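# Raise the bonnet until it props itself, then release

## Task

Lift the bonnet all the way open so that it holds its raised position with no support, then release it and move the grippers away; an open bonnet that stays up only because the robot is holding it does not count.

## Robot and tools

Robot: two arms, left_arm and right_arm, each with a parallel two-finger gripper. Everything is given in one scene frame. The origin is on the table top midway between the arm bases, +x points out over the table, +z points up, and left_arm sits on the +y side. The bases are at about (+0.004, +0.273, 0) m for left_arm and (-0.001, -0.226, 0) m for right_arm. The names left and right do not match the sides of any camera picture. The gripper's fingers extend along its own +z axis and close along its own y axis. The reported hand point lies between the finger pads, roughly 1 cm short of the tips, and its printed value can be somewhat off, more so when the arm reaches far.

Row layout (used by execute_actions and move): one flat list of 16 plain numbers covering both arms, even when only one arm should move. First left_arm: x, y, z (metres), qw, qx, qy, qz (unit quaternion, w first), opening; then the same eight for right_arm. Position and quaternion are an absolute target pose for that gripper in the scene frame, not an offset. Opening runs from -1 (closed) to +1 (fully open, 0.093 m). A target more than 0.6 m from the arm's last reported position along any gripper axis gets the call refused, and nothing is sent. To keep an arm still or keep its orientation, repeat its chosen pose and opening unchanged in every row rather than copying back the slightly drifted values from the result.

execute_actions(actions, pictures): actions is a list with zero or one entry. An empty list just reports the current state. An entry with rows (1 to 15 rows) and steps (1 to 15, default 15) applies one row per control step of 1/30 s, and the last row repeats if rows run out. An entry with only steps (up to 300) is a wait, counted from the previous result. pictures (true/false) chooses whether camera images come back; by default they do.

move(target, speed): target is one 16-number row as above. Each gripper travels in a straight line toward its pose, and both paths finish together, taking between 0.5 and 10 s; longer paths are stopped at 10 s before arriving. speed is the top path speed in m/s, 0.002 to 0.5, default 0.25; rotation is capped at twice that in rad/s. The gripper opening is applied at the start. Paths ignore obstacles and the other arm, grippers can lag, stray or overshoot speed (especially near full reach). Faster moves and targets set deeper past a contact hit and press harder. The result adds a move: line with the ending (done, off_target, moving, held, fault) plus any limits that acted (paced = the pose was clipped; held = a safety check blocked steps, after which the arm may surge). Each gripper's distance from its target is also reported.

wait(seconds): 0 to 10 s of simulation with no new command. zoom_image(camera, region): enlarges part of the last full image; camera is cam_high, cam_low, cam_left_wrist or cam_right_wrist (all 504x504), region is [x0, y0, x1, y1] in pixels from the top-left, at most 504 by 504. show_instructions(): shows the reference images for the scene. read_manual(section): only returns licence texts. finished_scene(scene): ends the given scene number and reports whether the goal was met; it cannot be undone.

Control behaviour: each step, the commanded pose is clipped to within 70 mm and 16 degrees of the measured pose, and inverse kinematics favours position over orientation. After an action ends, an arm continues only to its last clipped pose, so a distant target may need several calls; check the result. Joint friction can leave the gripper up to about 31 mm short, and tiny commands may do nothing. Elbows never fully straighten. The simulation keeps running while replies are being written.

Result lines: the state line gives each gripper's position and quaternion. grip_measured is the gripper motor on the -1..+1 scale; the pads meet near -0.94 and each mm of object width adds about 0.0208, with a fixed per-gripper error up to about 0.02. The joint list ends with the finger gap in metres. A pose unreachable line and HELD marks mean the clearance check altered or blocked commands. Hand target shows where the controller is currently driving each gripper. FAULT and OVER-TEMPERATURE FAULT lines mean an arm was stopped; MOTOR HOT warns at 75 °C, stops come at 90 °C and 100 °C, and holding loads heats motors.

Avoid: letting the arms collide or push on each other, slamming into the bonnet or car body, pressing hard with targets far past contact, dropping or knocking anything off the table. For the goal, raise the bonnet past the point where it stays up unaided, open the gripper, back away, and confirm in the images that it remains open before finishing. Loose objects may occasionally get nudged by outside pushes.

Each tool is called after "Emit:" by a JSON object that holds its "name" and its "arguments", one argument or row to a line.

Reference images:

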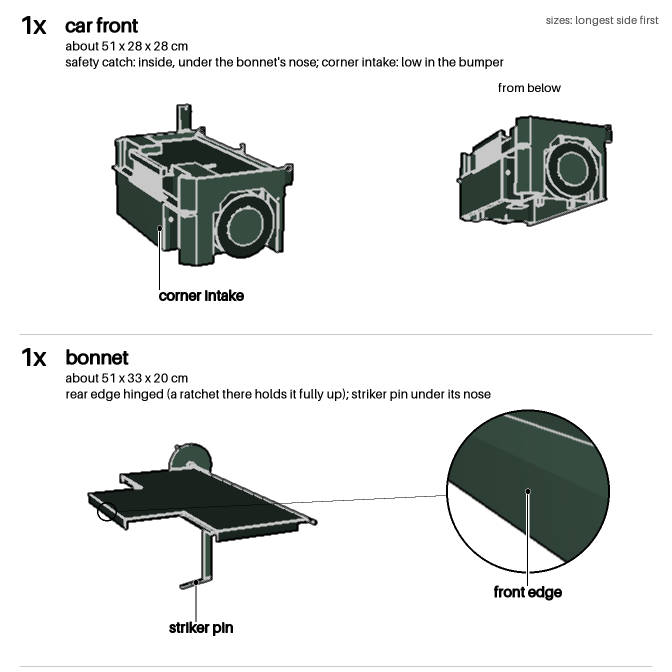

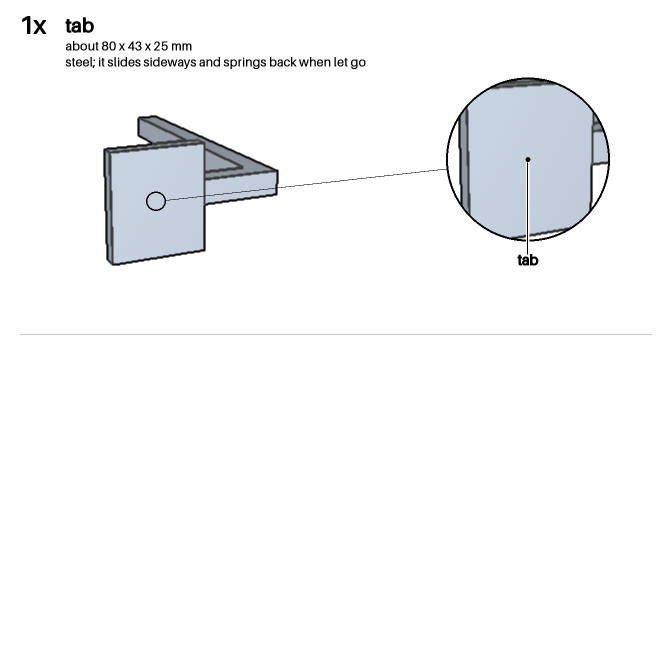

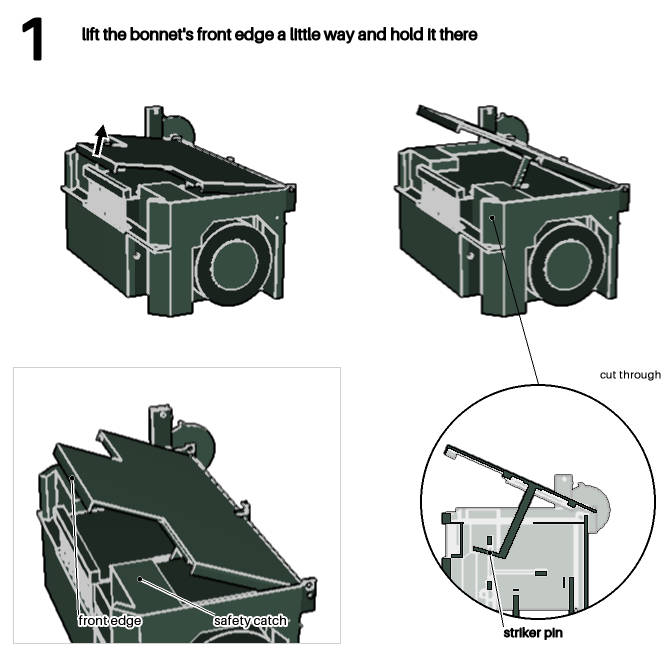

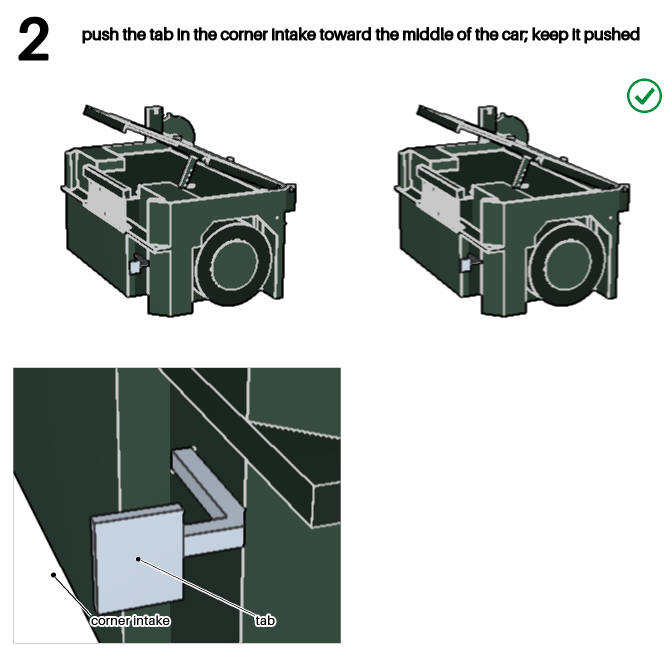

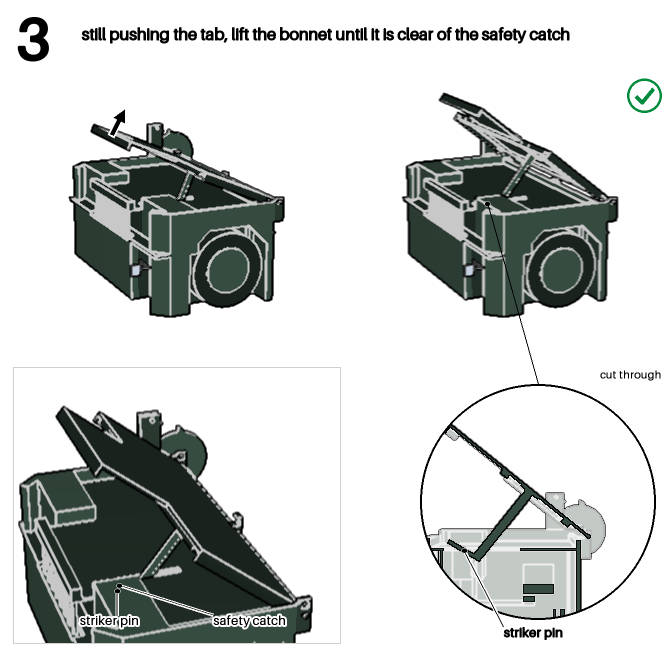

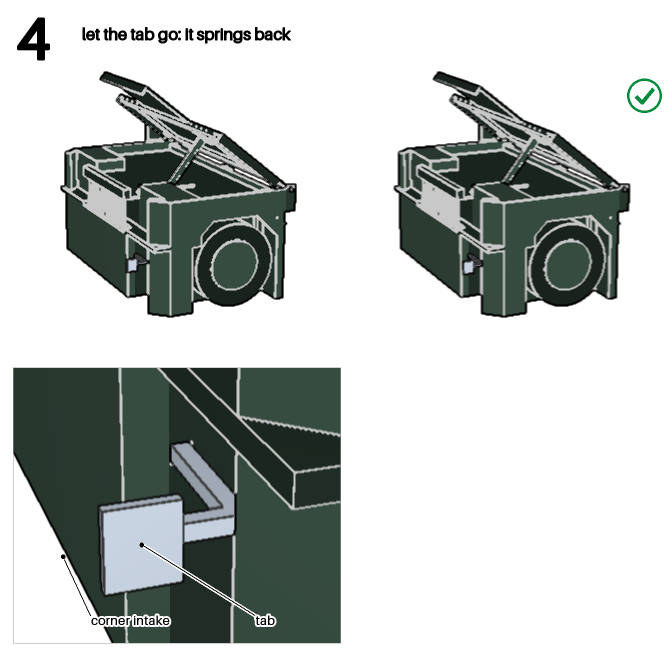

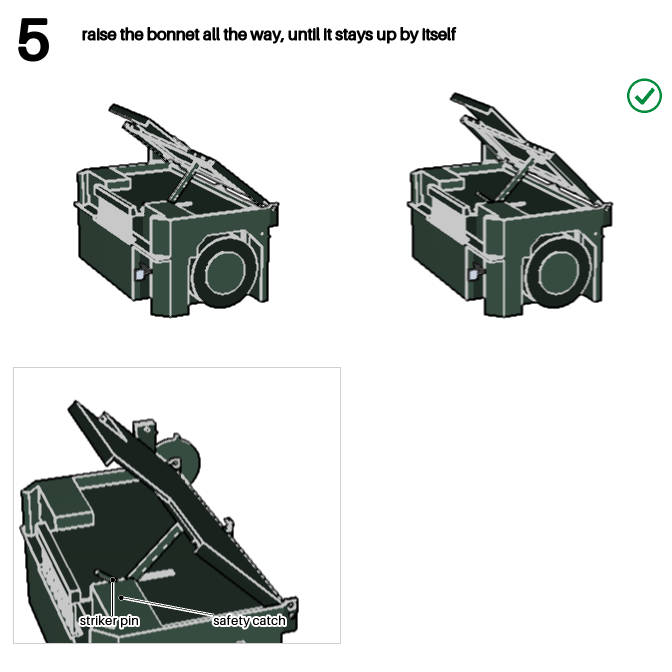

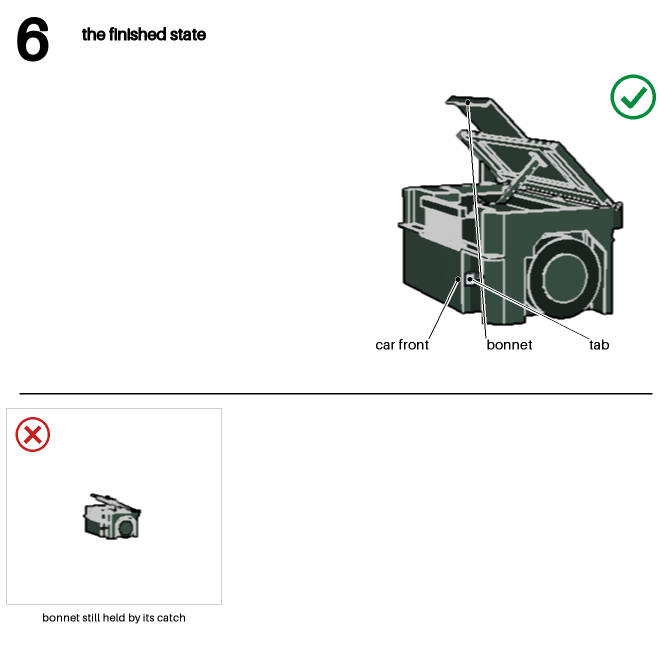

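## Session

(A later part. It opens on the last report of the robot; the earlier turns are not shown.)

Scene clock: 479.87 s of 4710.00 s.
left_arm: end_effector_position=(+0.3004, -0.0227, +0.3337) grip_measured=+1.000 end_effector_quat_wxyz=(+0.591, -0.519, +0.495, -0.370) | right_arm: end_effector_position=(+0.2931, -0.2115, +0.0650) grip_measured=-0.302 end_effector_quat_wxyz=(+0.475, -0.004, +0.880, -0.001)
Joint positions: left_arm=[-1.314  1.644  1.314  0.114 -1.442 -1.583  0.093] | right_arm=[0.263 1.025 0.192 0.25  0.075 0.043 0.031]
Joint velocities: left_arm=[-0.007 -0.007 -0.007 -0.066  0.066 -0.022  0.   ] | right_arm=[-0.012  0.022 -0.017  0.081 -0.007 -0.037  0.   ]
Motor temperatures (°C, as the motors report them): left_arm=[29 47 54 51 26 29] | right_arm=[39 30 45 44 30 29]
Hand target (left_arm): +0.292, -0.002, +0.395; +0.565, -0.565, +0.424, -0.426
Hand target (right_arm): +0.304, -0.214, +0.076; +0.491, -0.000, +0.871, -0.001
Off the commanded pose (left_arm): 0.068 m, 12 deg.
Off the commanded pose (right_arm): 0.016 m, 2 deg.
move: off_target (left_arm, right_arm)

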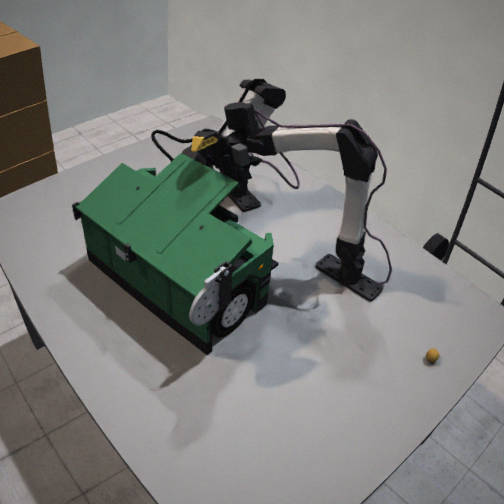

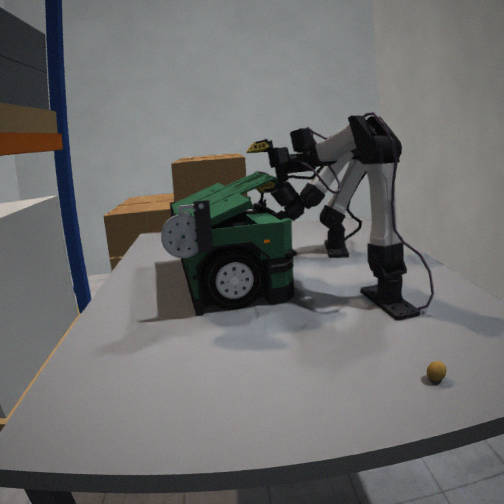

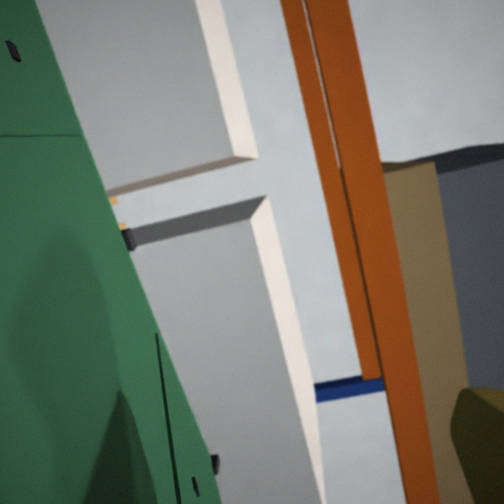

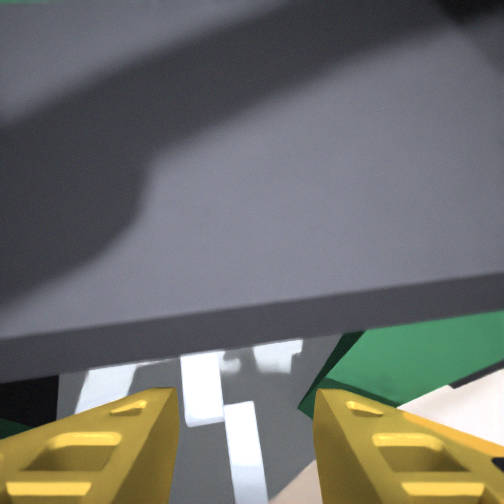

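Emit:
{"name": "move", "arguments": {
  "target": [0.295,-0.008,0.385,0.572,-0.557,0.42,-0.432,1,0.30,-0.212,0.065,0.475,0,0.88,0,-1],
  "speed": 0.05
}}

Emit:
{"name": "move", "arguments": {
  "target": [0.295,-0.008,0.385,0.572,-0.557,0.42,-0.432,1,0.30,-0.15,0.065,0.475,0,0.88,0,-1],
  "speed": 0.03
}}

Scene clock: 501.07 s of 4710.00 s.
left_arm: end_effector_position=(+0.2991, -0.0219, +0.3298) grip_measured=+1.000 end_effector_quat_wxyz=(+0.588, -0.525, +0.487, -0.376) | right_arm: end_effector_position=(+0.2931, -0.2104, +0.0646) grip_measured=-0.973 end_effector_quat_wxyz=(+0.474, -0.014, +0.880, -0.002)
Joint positions: left_arm=[-1.317  1.644  1.297  0.13  -1.45  -1.608  0.093] | right_arm=[0.263 1.027 0.192 0.251 0.068 0.025 0.   ]
Joint velocities: left_arm=[-0.002  0.002 -0.002  0.095 -0.081  0.051  0.   ] | right_arm=[-0.012 -0.017 -0.007 -0.007  0.037 -0.066  0.   ]
Motor temperatures (°C, as the motors report them): left_arm=[29 49 57 52 26 29] | right_arm=[35 29 45 46 30 28]
Hand target (left_arm): +0.293, -0.004, +0.381; +0.565, -0.565, +0.425, -0.426
Hand target (right_arm): +0.299, -0.212, +0.065; +0.475, -0.000, +0.880, +0.000
Off the commanded pose (left_arm): 0.057 m, 11 deg.
Off the commanded pose (right_arm): 0.007 m, 2 deg.
After step 90, 15.83 s passed at rest.
move: off_target (left_arm)

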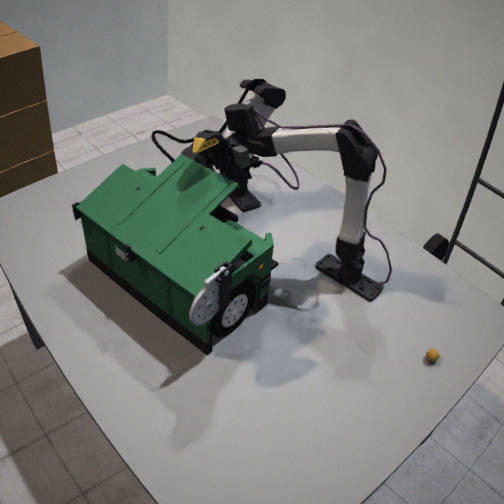

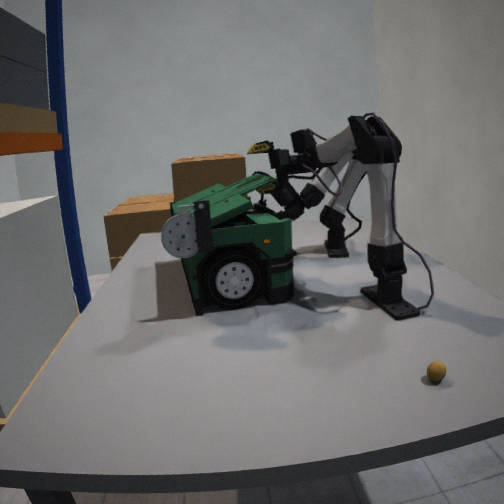

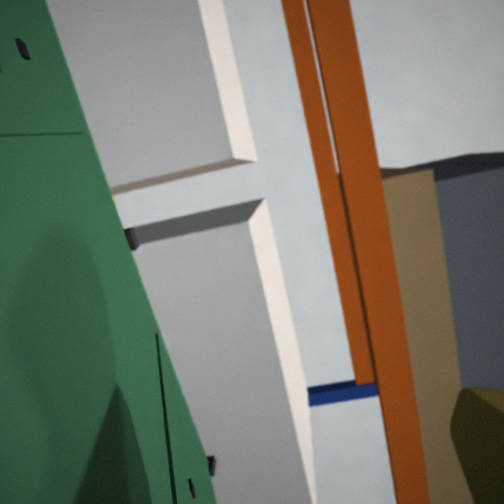

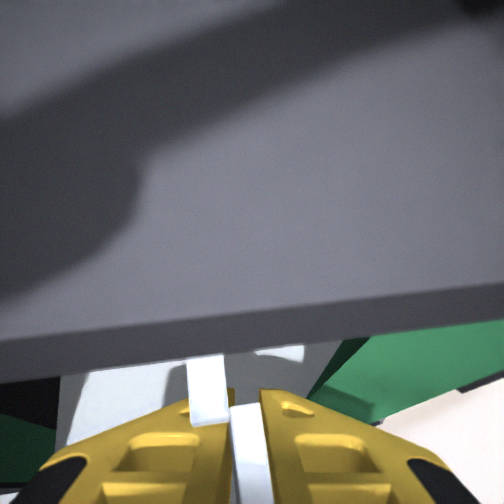

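Scene clock: 504.43 s of 4710.00 s.
left_arm: end_effector_position=(+0.2989, -0.0218, +0.3285) grip_measured=+1.000 end_effector_quat_wxyz=(+0.589, -0.525, +0.485, -0.377) | right_arm: end_effector_position=(+0.2910, -0.1989, +0.0640) grip_measured=-0.934 end_effector_quat_wxyz=(+0.476, +0.065, +0.874, -0.071)
Joint positions: left_arm=[-1.318  1.644  1.281  0.175 -1.452 -1.58   0.093] | right_arm=[0.535 1.112 0.231 0.229 0.486 0.27  0.   ]
Joint velocities: left_arm=[ 0.017  0.007  0.012  0.081 -0.037  0.007  0.   ] | right_arm=[-0.002  0.022 -0.012 -0.081 -0.007 -0.007 -0.   ]
Motor temperatures (°C, as the motors report them): left_arm=[29 49 57 52 26 29] | right_arm=[35 29 45 45 30 28]
Hand target (left_arm): +0.293, -0.003, +0.381; +0.566, -0.564, +0.424, -0.426
Hand target (right_arm): +0.293, -0.153, +0.067; +0.473, +0.002, +0.881, +0.001
Off the commanded pose (left_arm): 0.058 m, 11 deg.
Off the commanded pose (right_arm): 0.050 m, 11 deg.
move: off_target (left_arm, right_arm)

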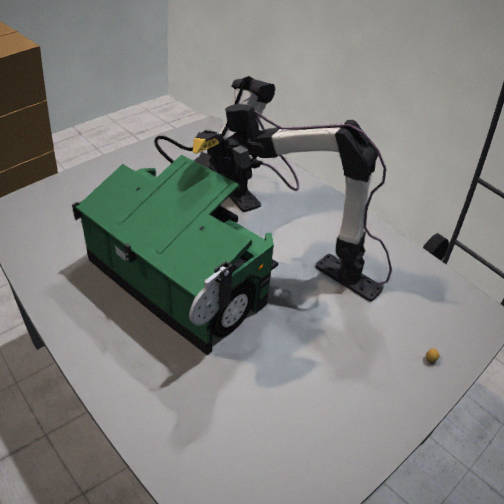

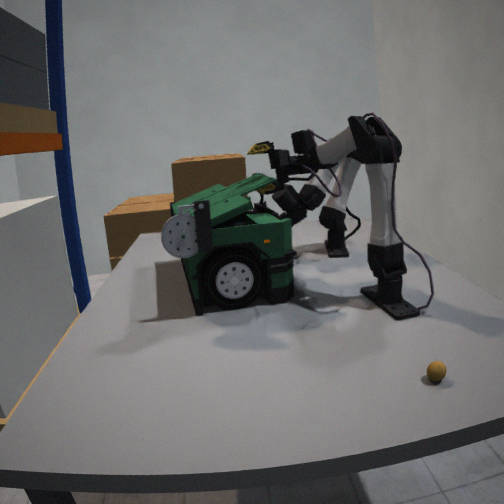

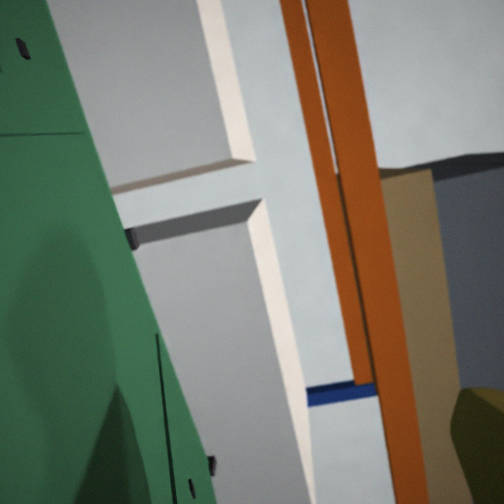

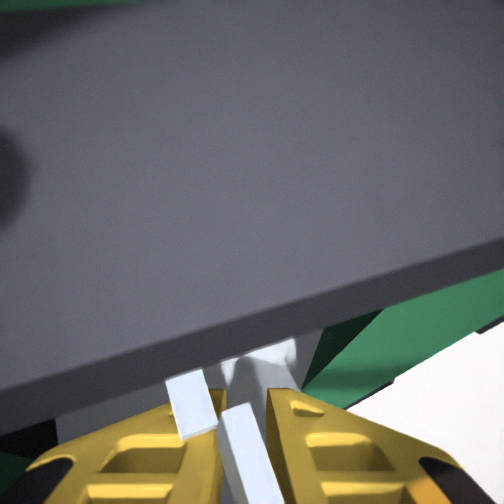

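Emit:
{"name": "move", "arguments": {
  "target": [0.295,-0.008,0.385,0.572,-0.557,0.42,-0.432,1,0.305,-0.14,0.065,0.43,0.372,0.797,-0.201,-1],
  "speed": 0.03
}}

Scene clock: 519.70 s of 4710.00 s.
left_arm: end_effector_position=(+0.2983, -0.0226, +0.3244) grip_measured=+1.000 end_effector_quat_wxyz=(+0.592, -0.522, +0.488, -0.374) | right_arm: end_effector_position=(+0.2849, -0.2036, +0.0610) grip_measured=-0.781 end_effector_quat_wxyz=(+0.462, +0.279, +0.819, -0.194)
Joint positions: left_arm=[-1.32   1.648  1.264  0.211 -1.455 -1.554  0.093] | right_arm=[ 0.765  1.464  0.52  -0.223  0.998  1.03   0.008]
Joint velocities: left_arm=[-0.002 -0.002  0.007 -0.081  0.022 -0.007  0.   ] | right_arm=[-0.002  0.002 -0.017  0.051 -0.007 -0.051  0.   ]
Motor temperatures (°C, as the motors report them): left_arm=[29 50 57 52 26 29] | right_arm=[35 29 45 43 30 28]
Hand target (left_arm): +0.294, -0.006, +0.374; +0.570, -0.558, +0.432, -0.421
Hand target (right_arm): +0.285, -0.202, +0.061; +0.459, +0.278, +0.821, -0.193
Off the commanded pose (left_arm): 0.062 m, 11 deg.
Off the commanded pose (right_arm): 0.067 m, 12 deg.
After step 90, 2.07 s passed at rest.
move: held (right_arm), off_target (left_arm; path cut at 10 s); limits=held; held on 94 of 306 steps (right_arm), including the last (right_arm)
pose unreachable (right arm): on one or more control steps of this call this arm could not follow its commanded pose, so it was not sent that pose on those steps. On the call's last step it was still not sent that pose. It may still have moved: this result reports where it is.
cause: the commanded pose would bring a part of the arm too close to another arm (this arm's forearm (the part past joint 3) and the other arm's wrist (the part past joint 5)).

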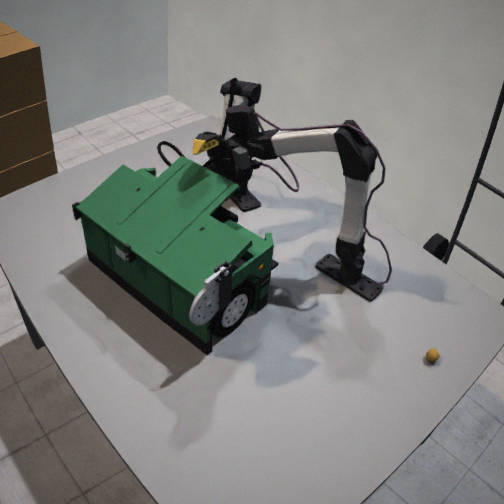

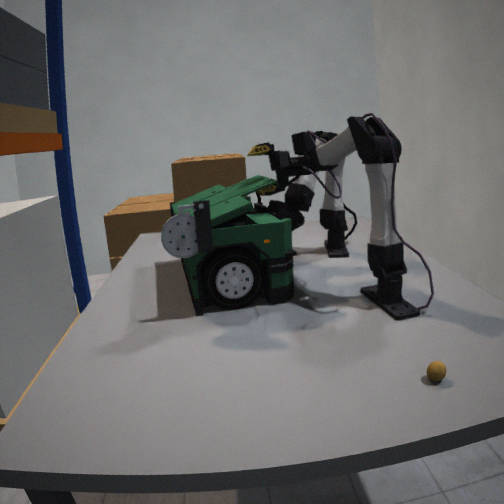

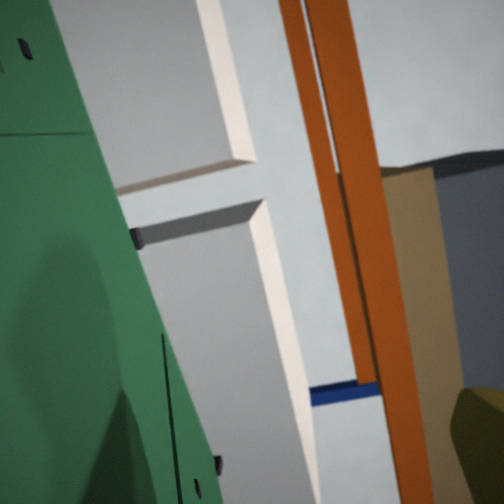

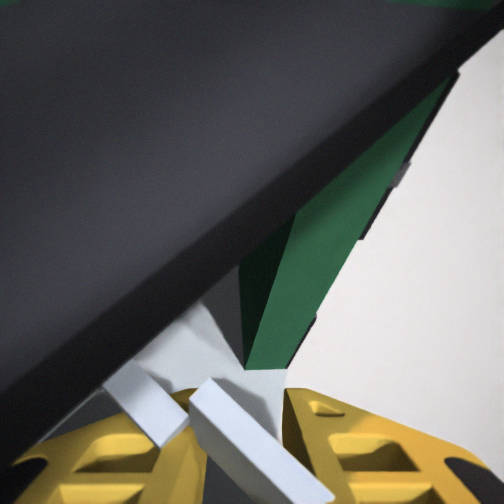

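Emit:
{"name": "move", "arguments": {
  "target": [0.295,-0.008,0.45,0.572,-0.557,0.42,-0.432,1,0.295,-0.21,0.064,0.475,0,0.88,0,-0.5],
  "speed": 0.05
}}

Emit:
{"name": "move", "arguments": {
  "target": [0.298,-0.008,0.45,0.572,-0.557,0.42,-0.432,1,0.30,-0.211,0.064,0.475,0,0.88,0,-0.5],
  "speed": 0.05
}}

Scene clock: 534.20 s of 4710.00 s.
left_arm: end_effector_position=(+0.3047, -0.0258, +0.3676) grip_measured=+1.000 end_effector_quat_wxyz=(+0.583, -0.510, +0.522, -0.358) | right_arm: end_effector_position=(+0.2956, -0.2059, +0.0655) grip_measured=-0.502 end_effector_quat_wxyz=(+0.467, -0.009, +0.884, -0.002)
Joint positions: left_arm=[-1.304  1.66   1.536 -0.255 -1.396 -1.699  0.093] | right_arm=[0.293 1.044 0.219 0.223 0.097 0.052 0.021]
Joint velocities: left_arm=[ 0.002  0.012  0.037 -0.11  -0.007 -0.095  0.   ] | right_arm=[ 0.007  0.017  0.002  0.007 -0.037 -0.051  0.   ]
Motor temperatures (°C, as the motors report them): left_arm=[29 51 58 52 26 29] | right_arm=[34 30 43 42 30 28]
Hand target (left_arm): +0.292, -0.000, +0.435; +0.562, -0.569, +0.426, -0.423
Hand target (right_arm): +0.295, -0.210, +0.067; +0.475, -0.004, +0.880, -0.003
Off the commanded pose (left_arm): 0.085 m, 15 deg; position clipped at the last step of the last action.
Off the commanded pose (right_arm): 0.004 m, 1 deg.
After step 90, 4.23 s passed at rest.
move: off_target (left_arm); limits=paced,held; held on 1 of 218 steps (left_arm)
pose unreachable (left arm): on one or more control steps of this call this arm could not follow its commanded pose, so it was not sent that pose on those steps. It may still have moved: this result reports where it is.
cause: the commanded pose would bring a part of the arm too close to another arm (this arm's wrist (the part past joint 5) and the other arm's forearm (the part past joint 3)).

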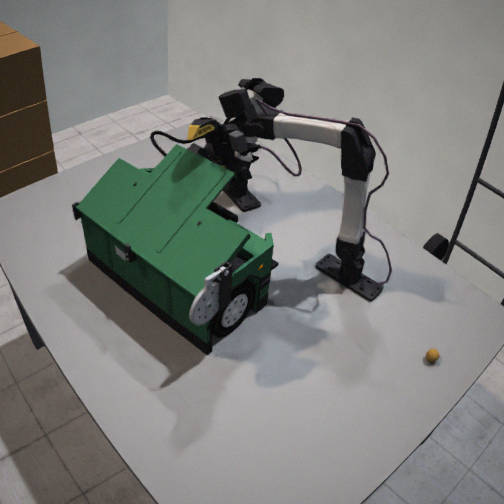

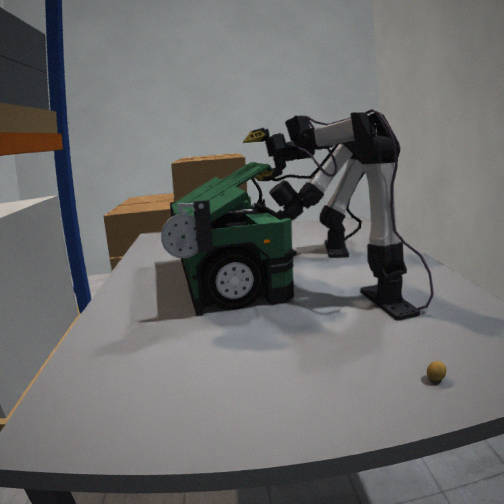

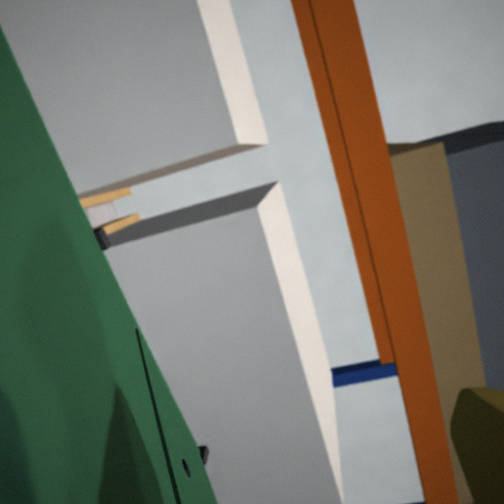

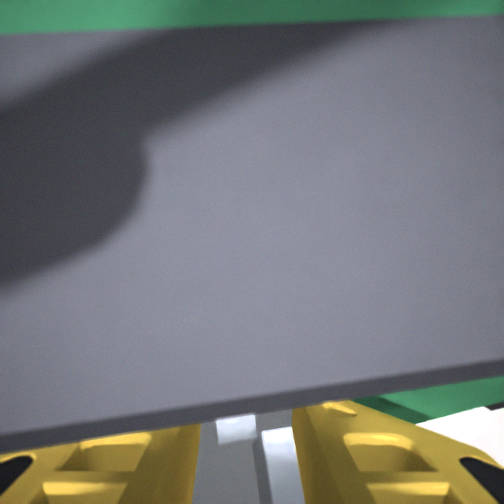

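Scene clock: 537.13 s of 4710.00 s.
left_arm: end_effector_position=(+0.3059, -0.0264, +0.3664) grip_measured=+1.000 end_effector_quat_wxyz=(+0.582, -0.512, +0.523, -0.354) | right_arm: end_effector_position=(+0.3007, -0.2044, +0.0705) grip_measured=-0.502 end_effector_quat_wxyz=(+0.480, -0.011, +0.877, +0.006)
Joint positions: left_arm=[-1.302  1.675  1.567 -0.32  -1.396 -1.744  0.093] | right_arm=[0.283 1.057 0.219 0.266 0.073 0.047 0.021]
Joint velocities: left_arm=[-0.002 -0.007 -0.002 -0.022  0.051 -0.051  0.   ] | right_arm=[ 0.007 -0.007  0.002  0.051 -0.022  0.022 -0.001]
Motor temperatures (°C, as the motors report them): left_arm=[29 51 58 52 26 29] | right_arm=[34 30 43 43 29 28]
Hand target (left_arm): +0.294, -0.000, +0.434; +0.561, -0.571, +0.426, -0.421
Hand target (right_arm): +0.300, -0.211, +0.064; +0.475, -0.000, +0.880, -0.000
Off the commanded pose (left_arm): 0.086 m, 16 deg; position clipped at the last step of the last action.
Off the commanded pose (right_arm): 0.009 m, 2 deg.
move: off_target (left_arm); limits=paced

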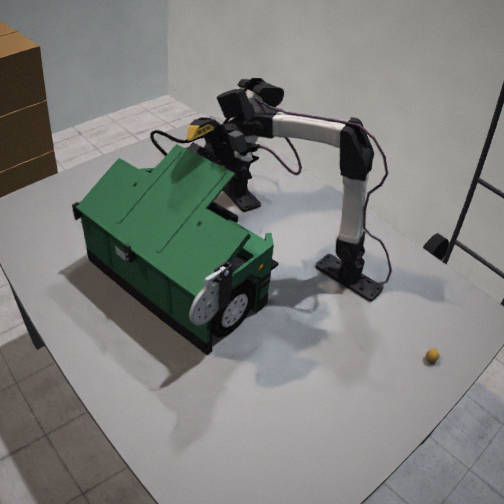

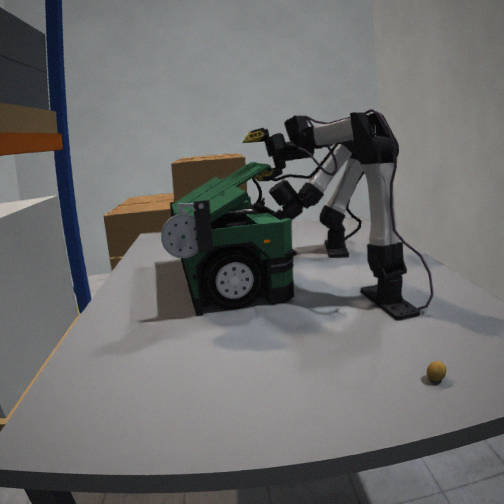

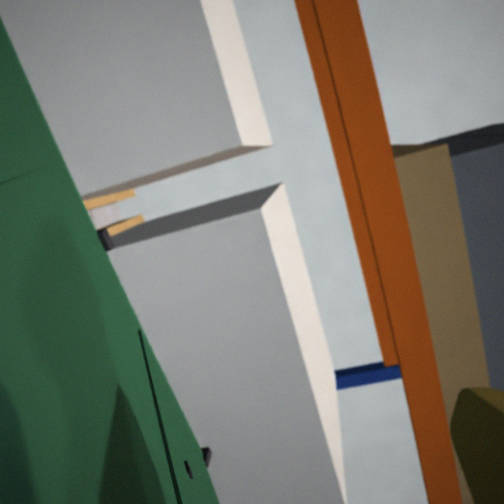

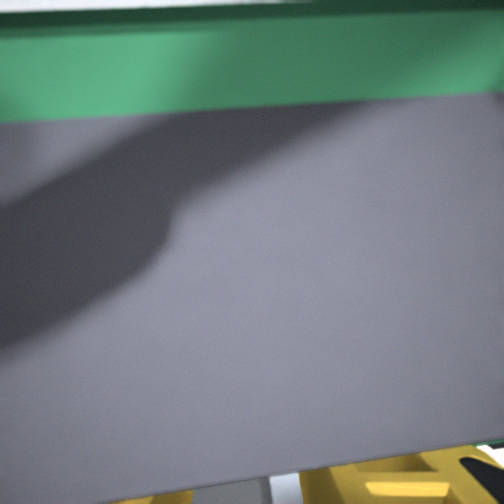

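Emit:
{"name": "move", "arguments": {
  "target": [0.298,-0.008,0.42,0.572,-0.557,0.42,-0.432,1,0.30,-0.208,0.066,0.475,0,0.88,0,-1],
  "speed": 0.05
}}

Emit:
{"name": "move", "arguments": {
  "target": [0.298,-0.008,0.42,0.572,-0.557,0.42,-0.432,1,0.30,-0.145,0.066,0.475,0,0.88,0,-1],
  "speed": 0.03
}}

Scene clock: 544.40 s of 4710.00 s.
left_arm: end_effector_position=(+0.3040, -0.0255, +0.3606) grip_measured=+1.000 end_effector_quat_wxyz=(+0.584, -0.524, +0.507, -0.357) | right_arm: end_effector_position=(+0.3006, -0.2033, +0.0703) grip_measured=-0.884 end_effector_quat_wxyz=(+0.479, -0.027, +0.877, +0.002)
Joint positions: left_arm=[-1.307  1.684  1.555 -0.324 -1.427 -1.799  0.093] | right_arm=[0.282 1.057 0.219 0.265 0.066 0.015 0.003]
Joint velocities: left_arm=[ 0.002 -0.012 -0.002  0.007 -0.022  0.007  0.   ] | right_arm=[-0.022  0.007  0.007  0.081  0.081  0.081  0.   ]
Motor temperatures (°C, as the motors report them): left_arm=[29 51 59 53 27 29] | right_arm=[34 30 43 43 29 28]
Hand target (left_arm): +0.295, -0.002, +0.415; +0.562, -0.573, +0.426, -0.418
Hand target (right_arm): +0.300, -0.208, +0.066; +0.475, -0.001, +0.880, +0.000
Off the commanded pose (left_arm): 0.062 m, 14 deg.
Off the commanded pose (right_arm): 0.006 m, 3 deg.
After step 90, 1.30 s passed at rest.
move: off_target (left_arm, right_arm)

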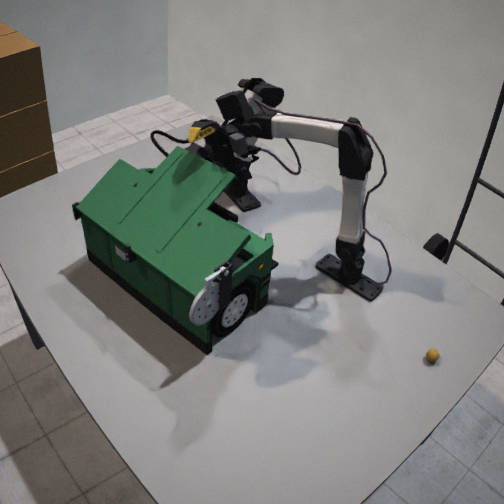

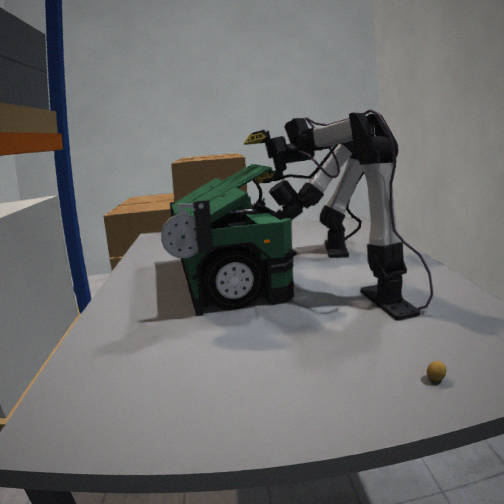

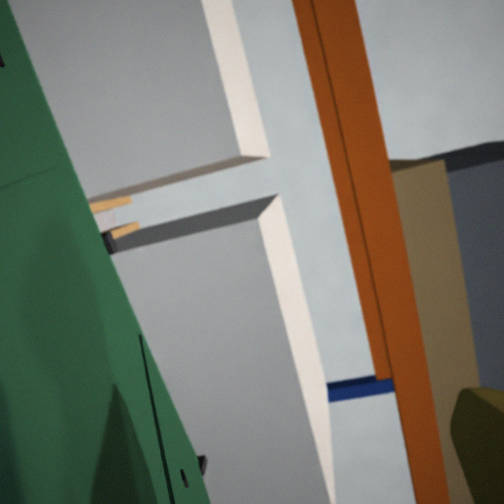

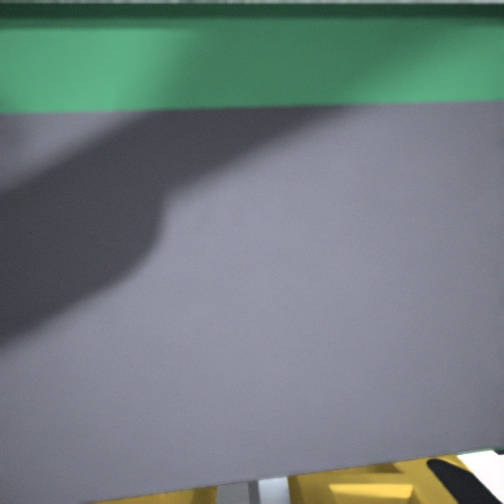

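Scene clock: 548.63 s of 4710.00 s.
left_arm: end_effector_position=(+0.3045, -0.0262, +0.3579) grip_measured=+1.000 end_effector_quat_wxyz=(+0.582, -0.524, +0.507, -0.359) | right_arm: end_effector_position=(+0.2979, -0.1959, +0.0695) grip_measured=-0.777 end_effector_quat_wxyz=(+0.482, +0.043, +0.871, -0.085)
Joint positions: left_arm=[-1.307  1.684  1.544 -0.311 -1.422 -1.802  0.093] | right_arm=[0.544 1.14  0.251 0.254 0.502 0.215 0.008]
Joint velocities: left_arm=[ 0.002 -0.002 -0.002 -0.037 -0.037 -0.081  0.   ] | right_arm=[-0.002  0.002  0.002 -0.11  -0.066  0.037 -0.001]
Motor temperatures (°C, as the motors report them): left_arm=[29 52 59 53 27 29] | right_arm=[34 30 43 43 29 28]
Hand target (left_arm): +0.295, -0.002, +0.415; +0.562, -0.573, +0.425, -0.419
Hand target (right_arm): +0.294, -0.149, +0.067; +0.471, +0.001, +0.882, +0.000
Off the commanded pose (left_arm): 0.065 m, 14 deg.
Off the commanded pose (right_arm): 0.051 m, 11 deg.
move: off_target (left_arm, right_arm)

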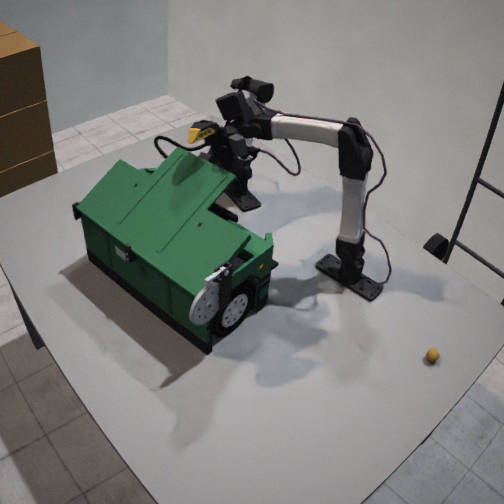

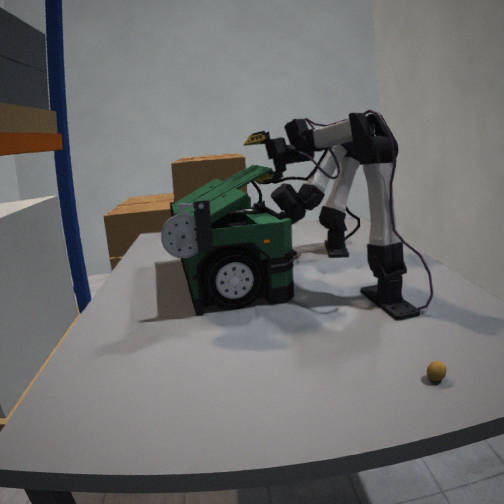

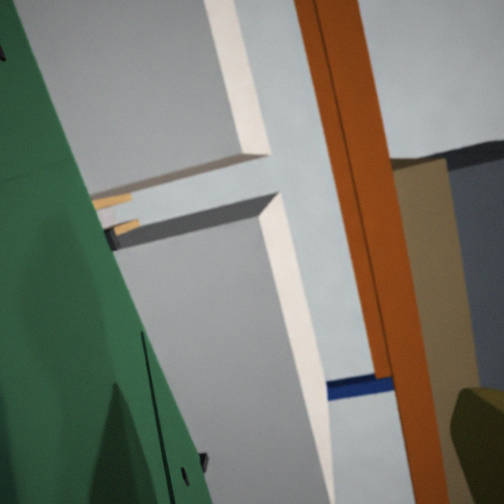

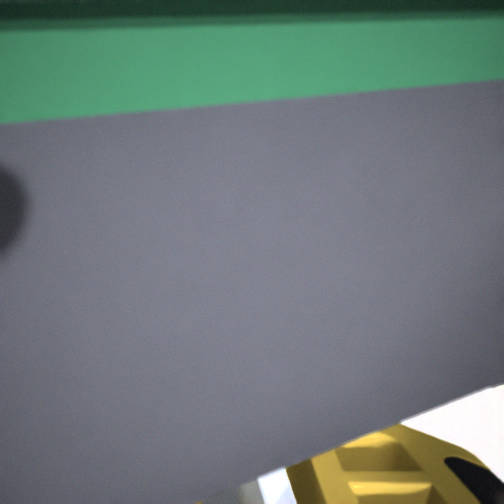

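Emit:
{"name": "move", "arguments": {
  "target": [0.298,-0.008,0.40,0.572,-0.557,0.42,-0.432,1,0.325,-0.11,0.066,0.464,-0.19,0.859,0.103,-1],
  "speed": 0.04
}}

Scene clock: 577.83 s of 4710.00 s.
left_arm: end_effector_position=(+0.3017, -0.0266, +0.3482) grip_measured=+1.000 end_effector_quat_wxyz=(+0.581, -0.527, +0.498, -0.370) | right_arm: end_effector_position=(+0.2867, -0.2010, +0.0661) grip_measured=-0.767 end_effector_quat_wxyz=(+0.487, +0.172, +0.828, -0.217)
Joint positions: left_arm=[-1.314  1.668  1.461 -0.175 -1.433 -1.76   0.093] | right_arm=[0.776 1.401 0.398 0.04  1.017 0.671 0.008]
Joint velocities: left_arm=[-0.007 -0.002  0.007 -0.022 -0.022 -0.007  0.   ] | right_arm=[ 0.017  0.022  0.017 -0.022 -0.022  0.051 -0.001]
Motor temperatures (°C, as the motors report them): left_arm=[29 54 58 54 27 29] | right_arm=[38 30 46 43 32 28]
Hand target (left_arm): +0.296, -0.004, +0.396; +0.562, -0.571, +0.425, -0.420
Hand target (right_arm): +0.305, -0.123, +0.074; +0.492, +0.069, +0.858, -0.130
Off the commanded pose (left_arm): 0.055 m, 12 deg.
Off the commanded pose (right_arm): 0.099 m, 56 deg; position and orientation clipped at the last step of the last action.
After step 90, 17.33 s passed at rest.
move: off_target (left_arm, right_arm); limits=paced

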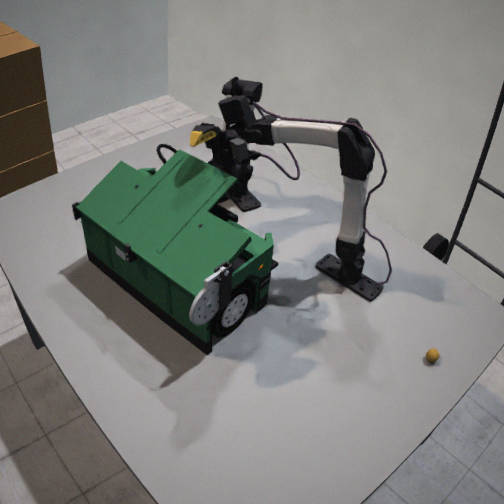

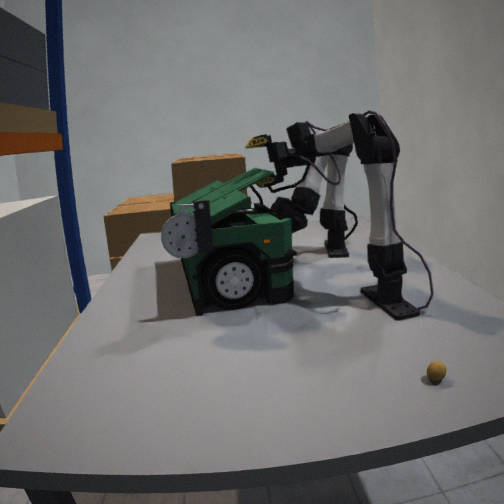

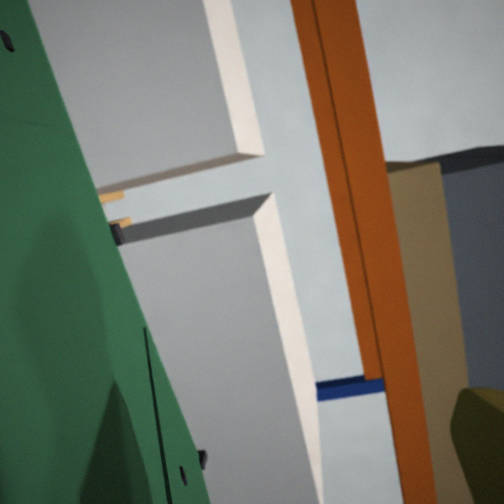

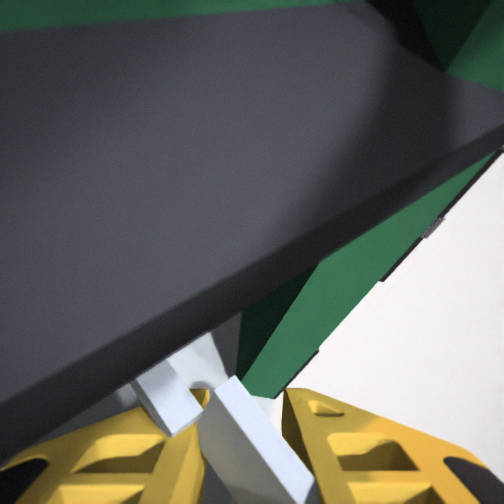

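Emit:
{"name": "move", "arguments": {
  "target": [0.298,0.03,0.41,0.572,-0.557,0.42,-0.432,1,0.30,-0.13,0.066,0.44,0.33,0.81,-0.2,-1],
  "speed": 0.04
}}

Scene clock: 586.87 s of 4710.00 s.
left_arm: end_effector_position=(+0.3006, -0.0246, +0.3531) grip_measured=+1.000 end_effector_quat_wxyz=(+0.532, -0.518, +0.517, -0.425) | right_arm: end_effector_position=(+0.2802, -0.1985, +0.0612) grip_measured=-0.768 end_effector_quat_wxyz=(+0.499, +0.324, +0.774, -0.218)
Joint positions: left_arm=[-1.302  1.565  1.352 -0.048 -1.287 -1.712  0.093] | right_arm=[ 0.841  1.598  0.591 -0.365  1.142  1.337  0.008]
Joint velocities: left_arm=[ 0.002 -0.007  0.002  0.007 -0.007  0.022  0.   ] | right_arm=[ 0.017 -0.012  0.012 -0.022  0.007 -0.022 -0.001]
Motor temperatures (°C, as the motors report them): left_arm=[29 55 57 54 27 29] | right_arm=[40 29 50 41 31 29]
Hand target (left_arm): +0.296, +0.029, +0.403; +0.562, -0.569, +0.427, -0.423
Hand target (right_arm): +0.290, -0.137, +0.068; +0.462, +0.300, +0.817, -0.170
Off the commanded pose (left_arm): 0.079 m, 13 deg.
Off the commanded pose (right_arm): 0.071 m, 8 deg; position clipped at the last step of the last action.
After step 90, 1.47 s passed at rest.
move: off_target (left_arm, right_arm); limits=paced

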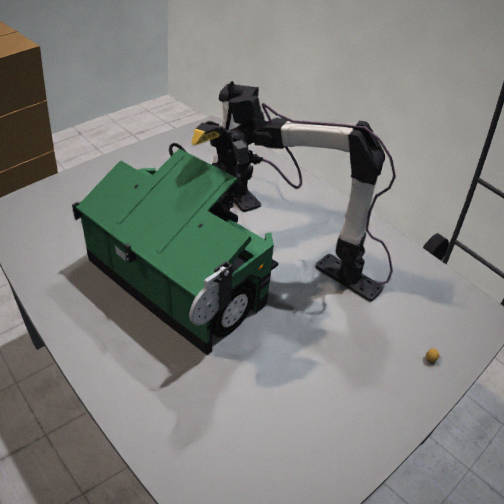

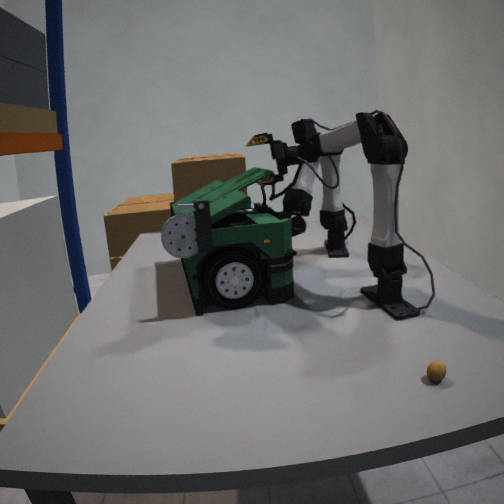

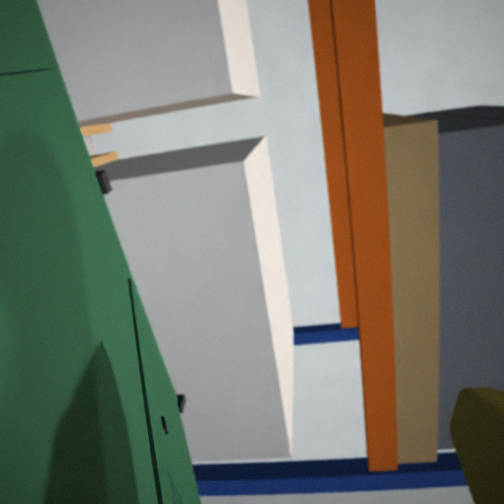

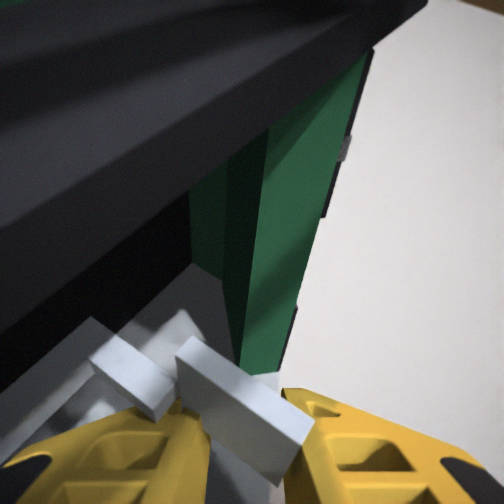

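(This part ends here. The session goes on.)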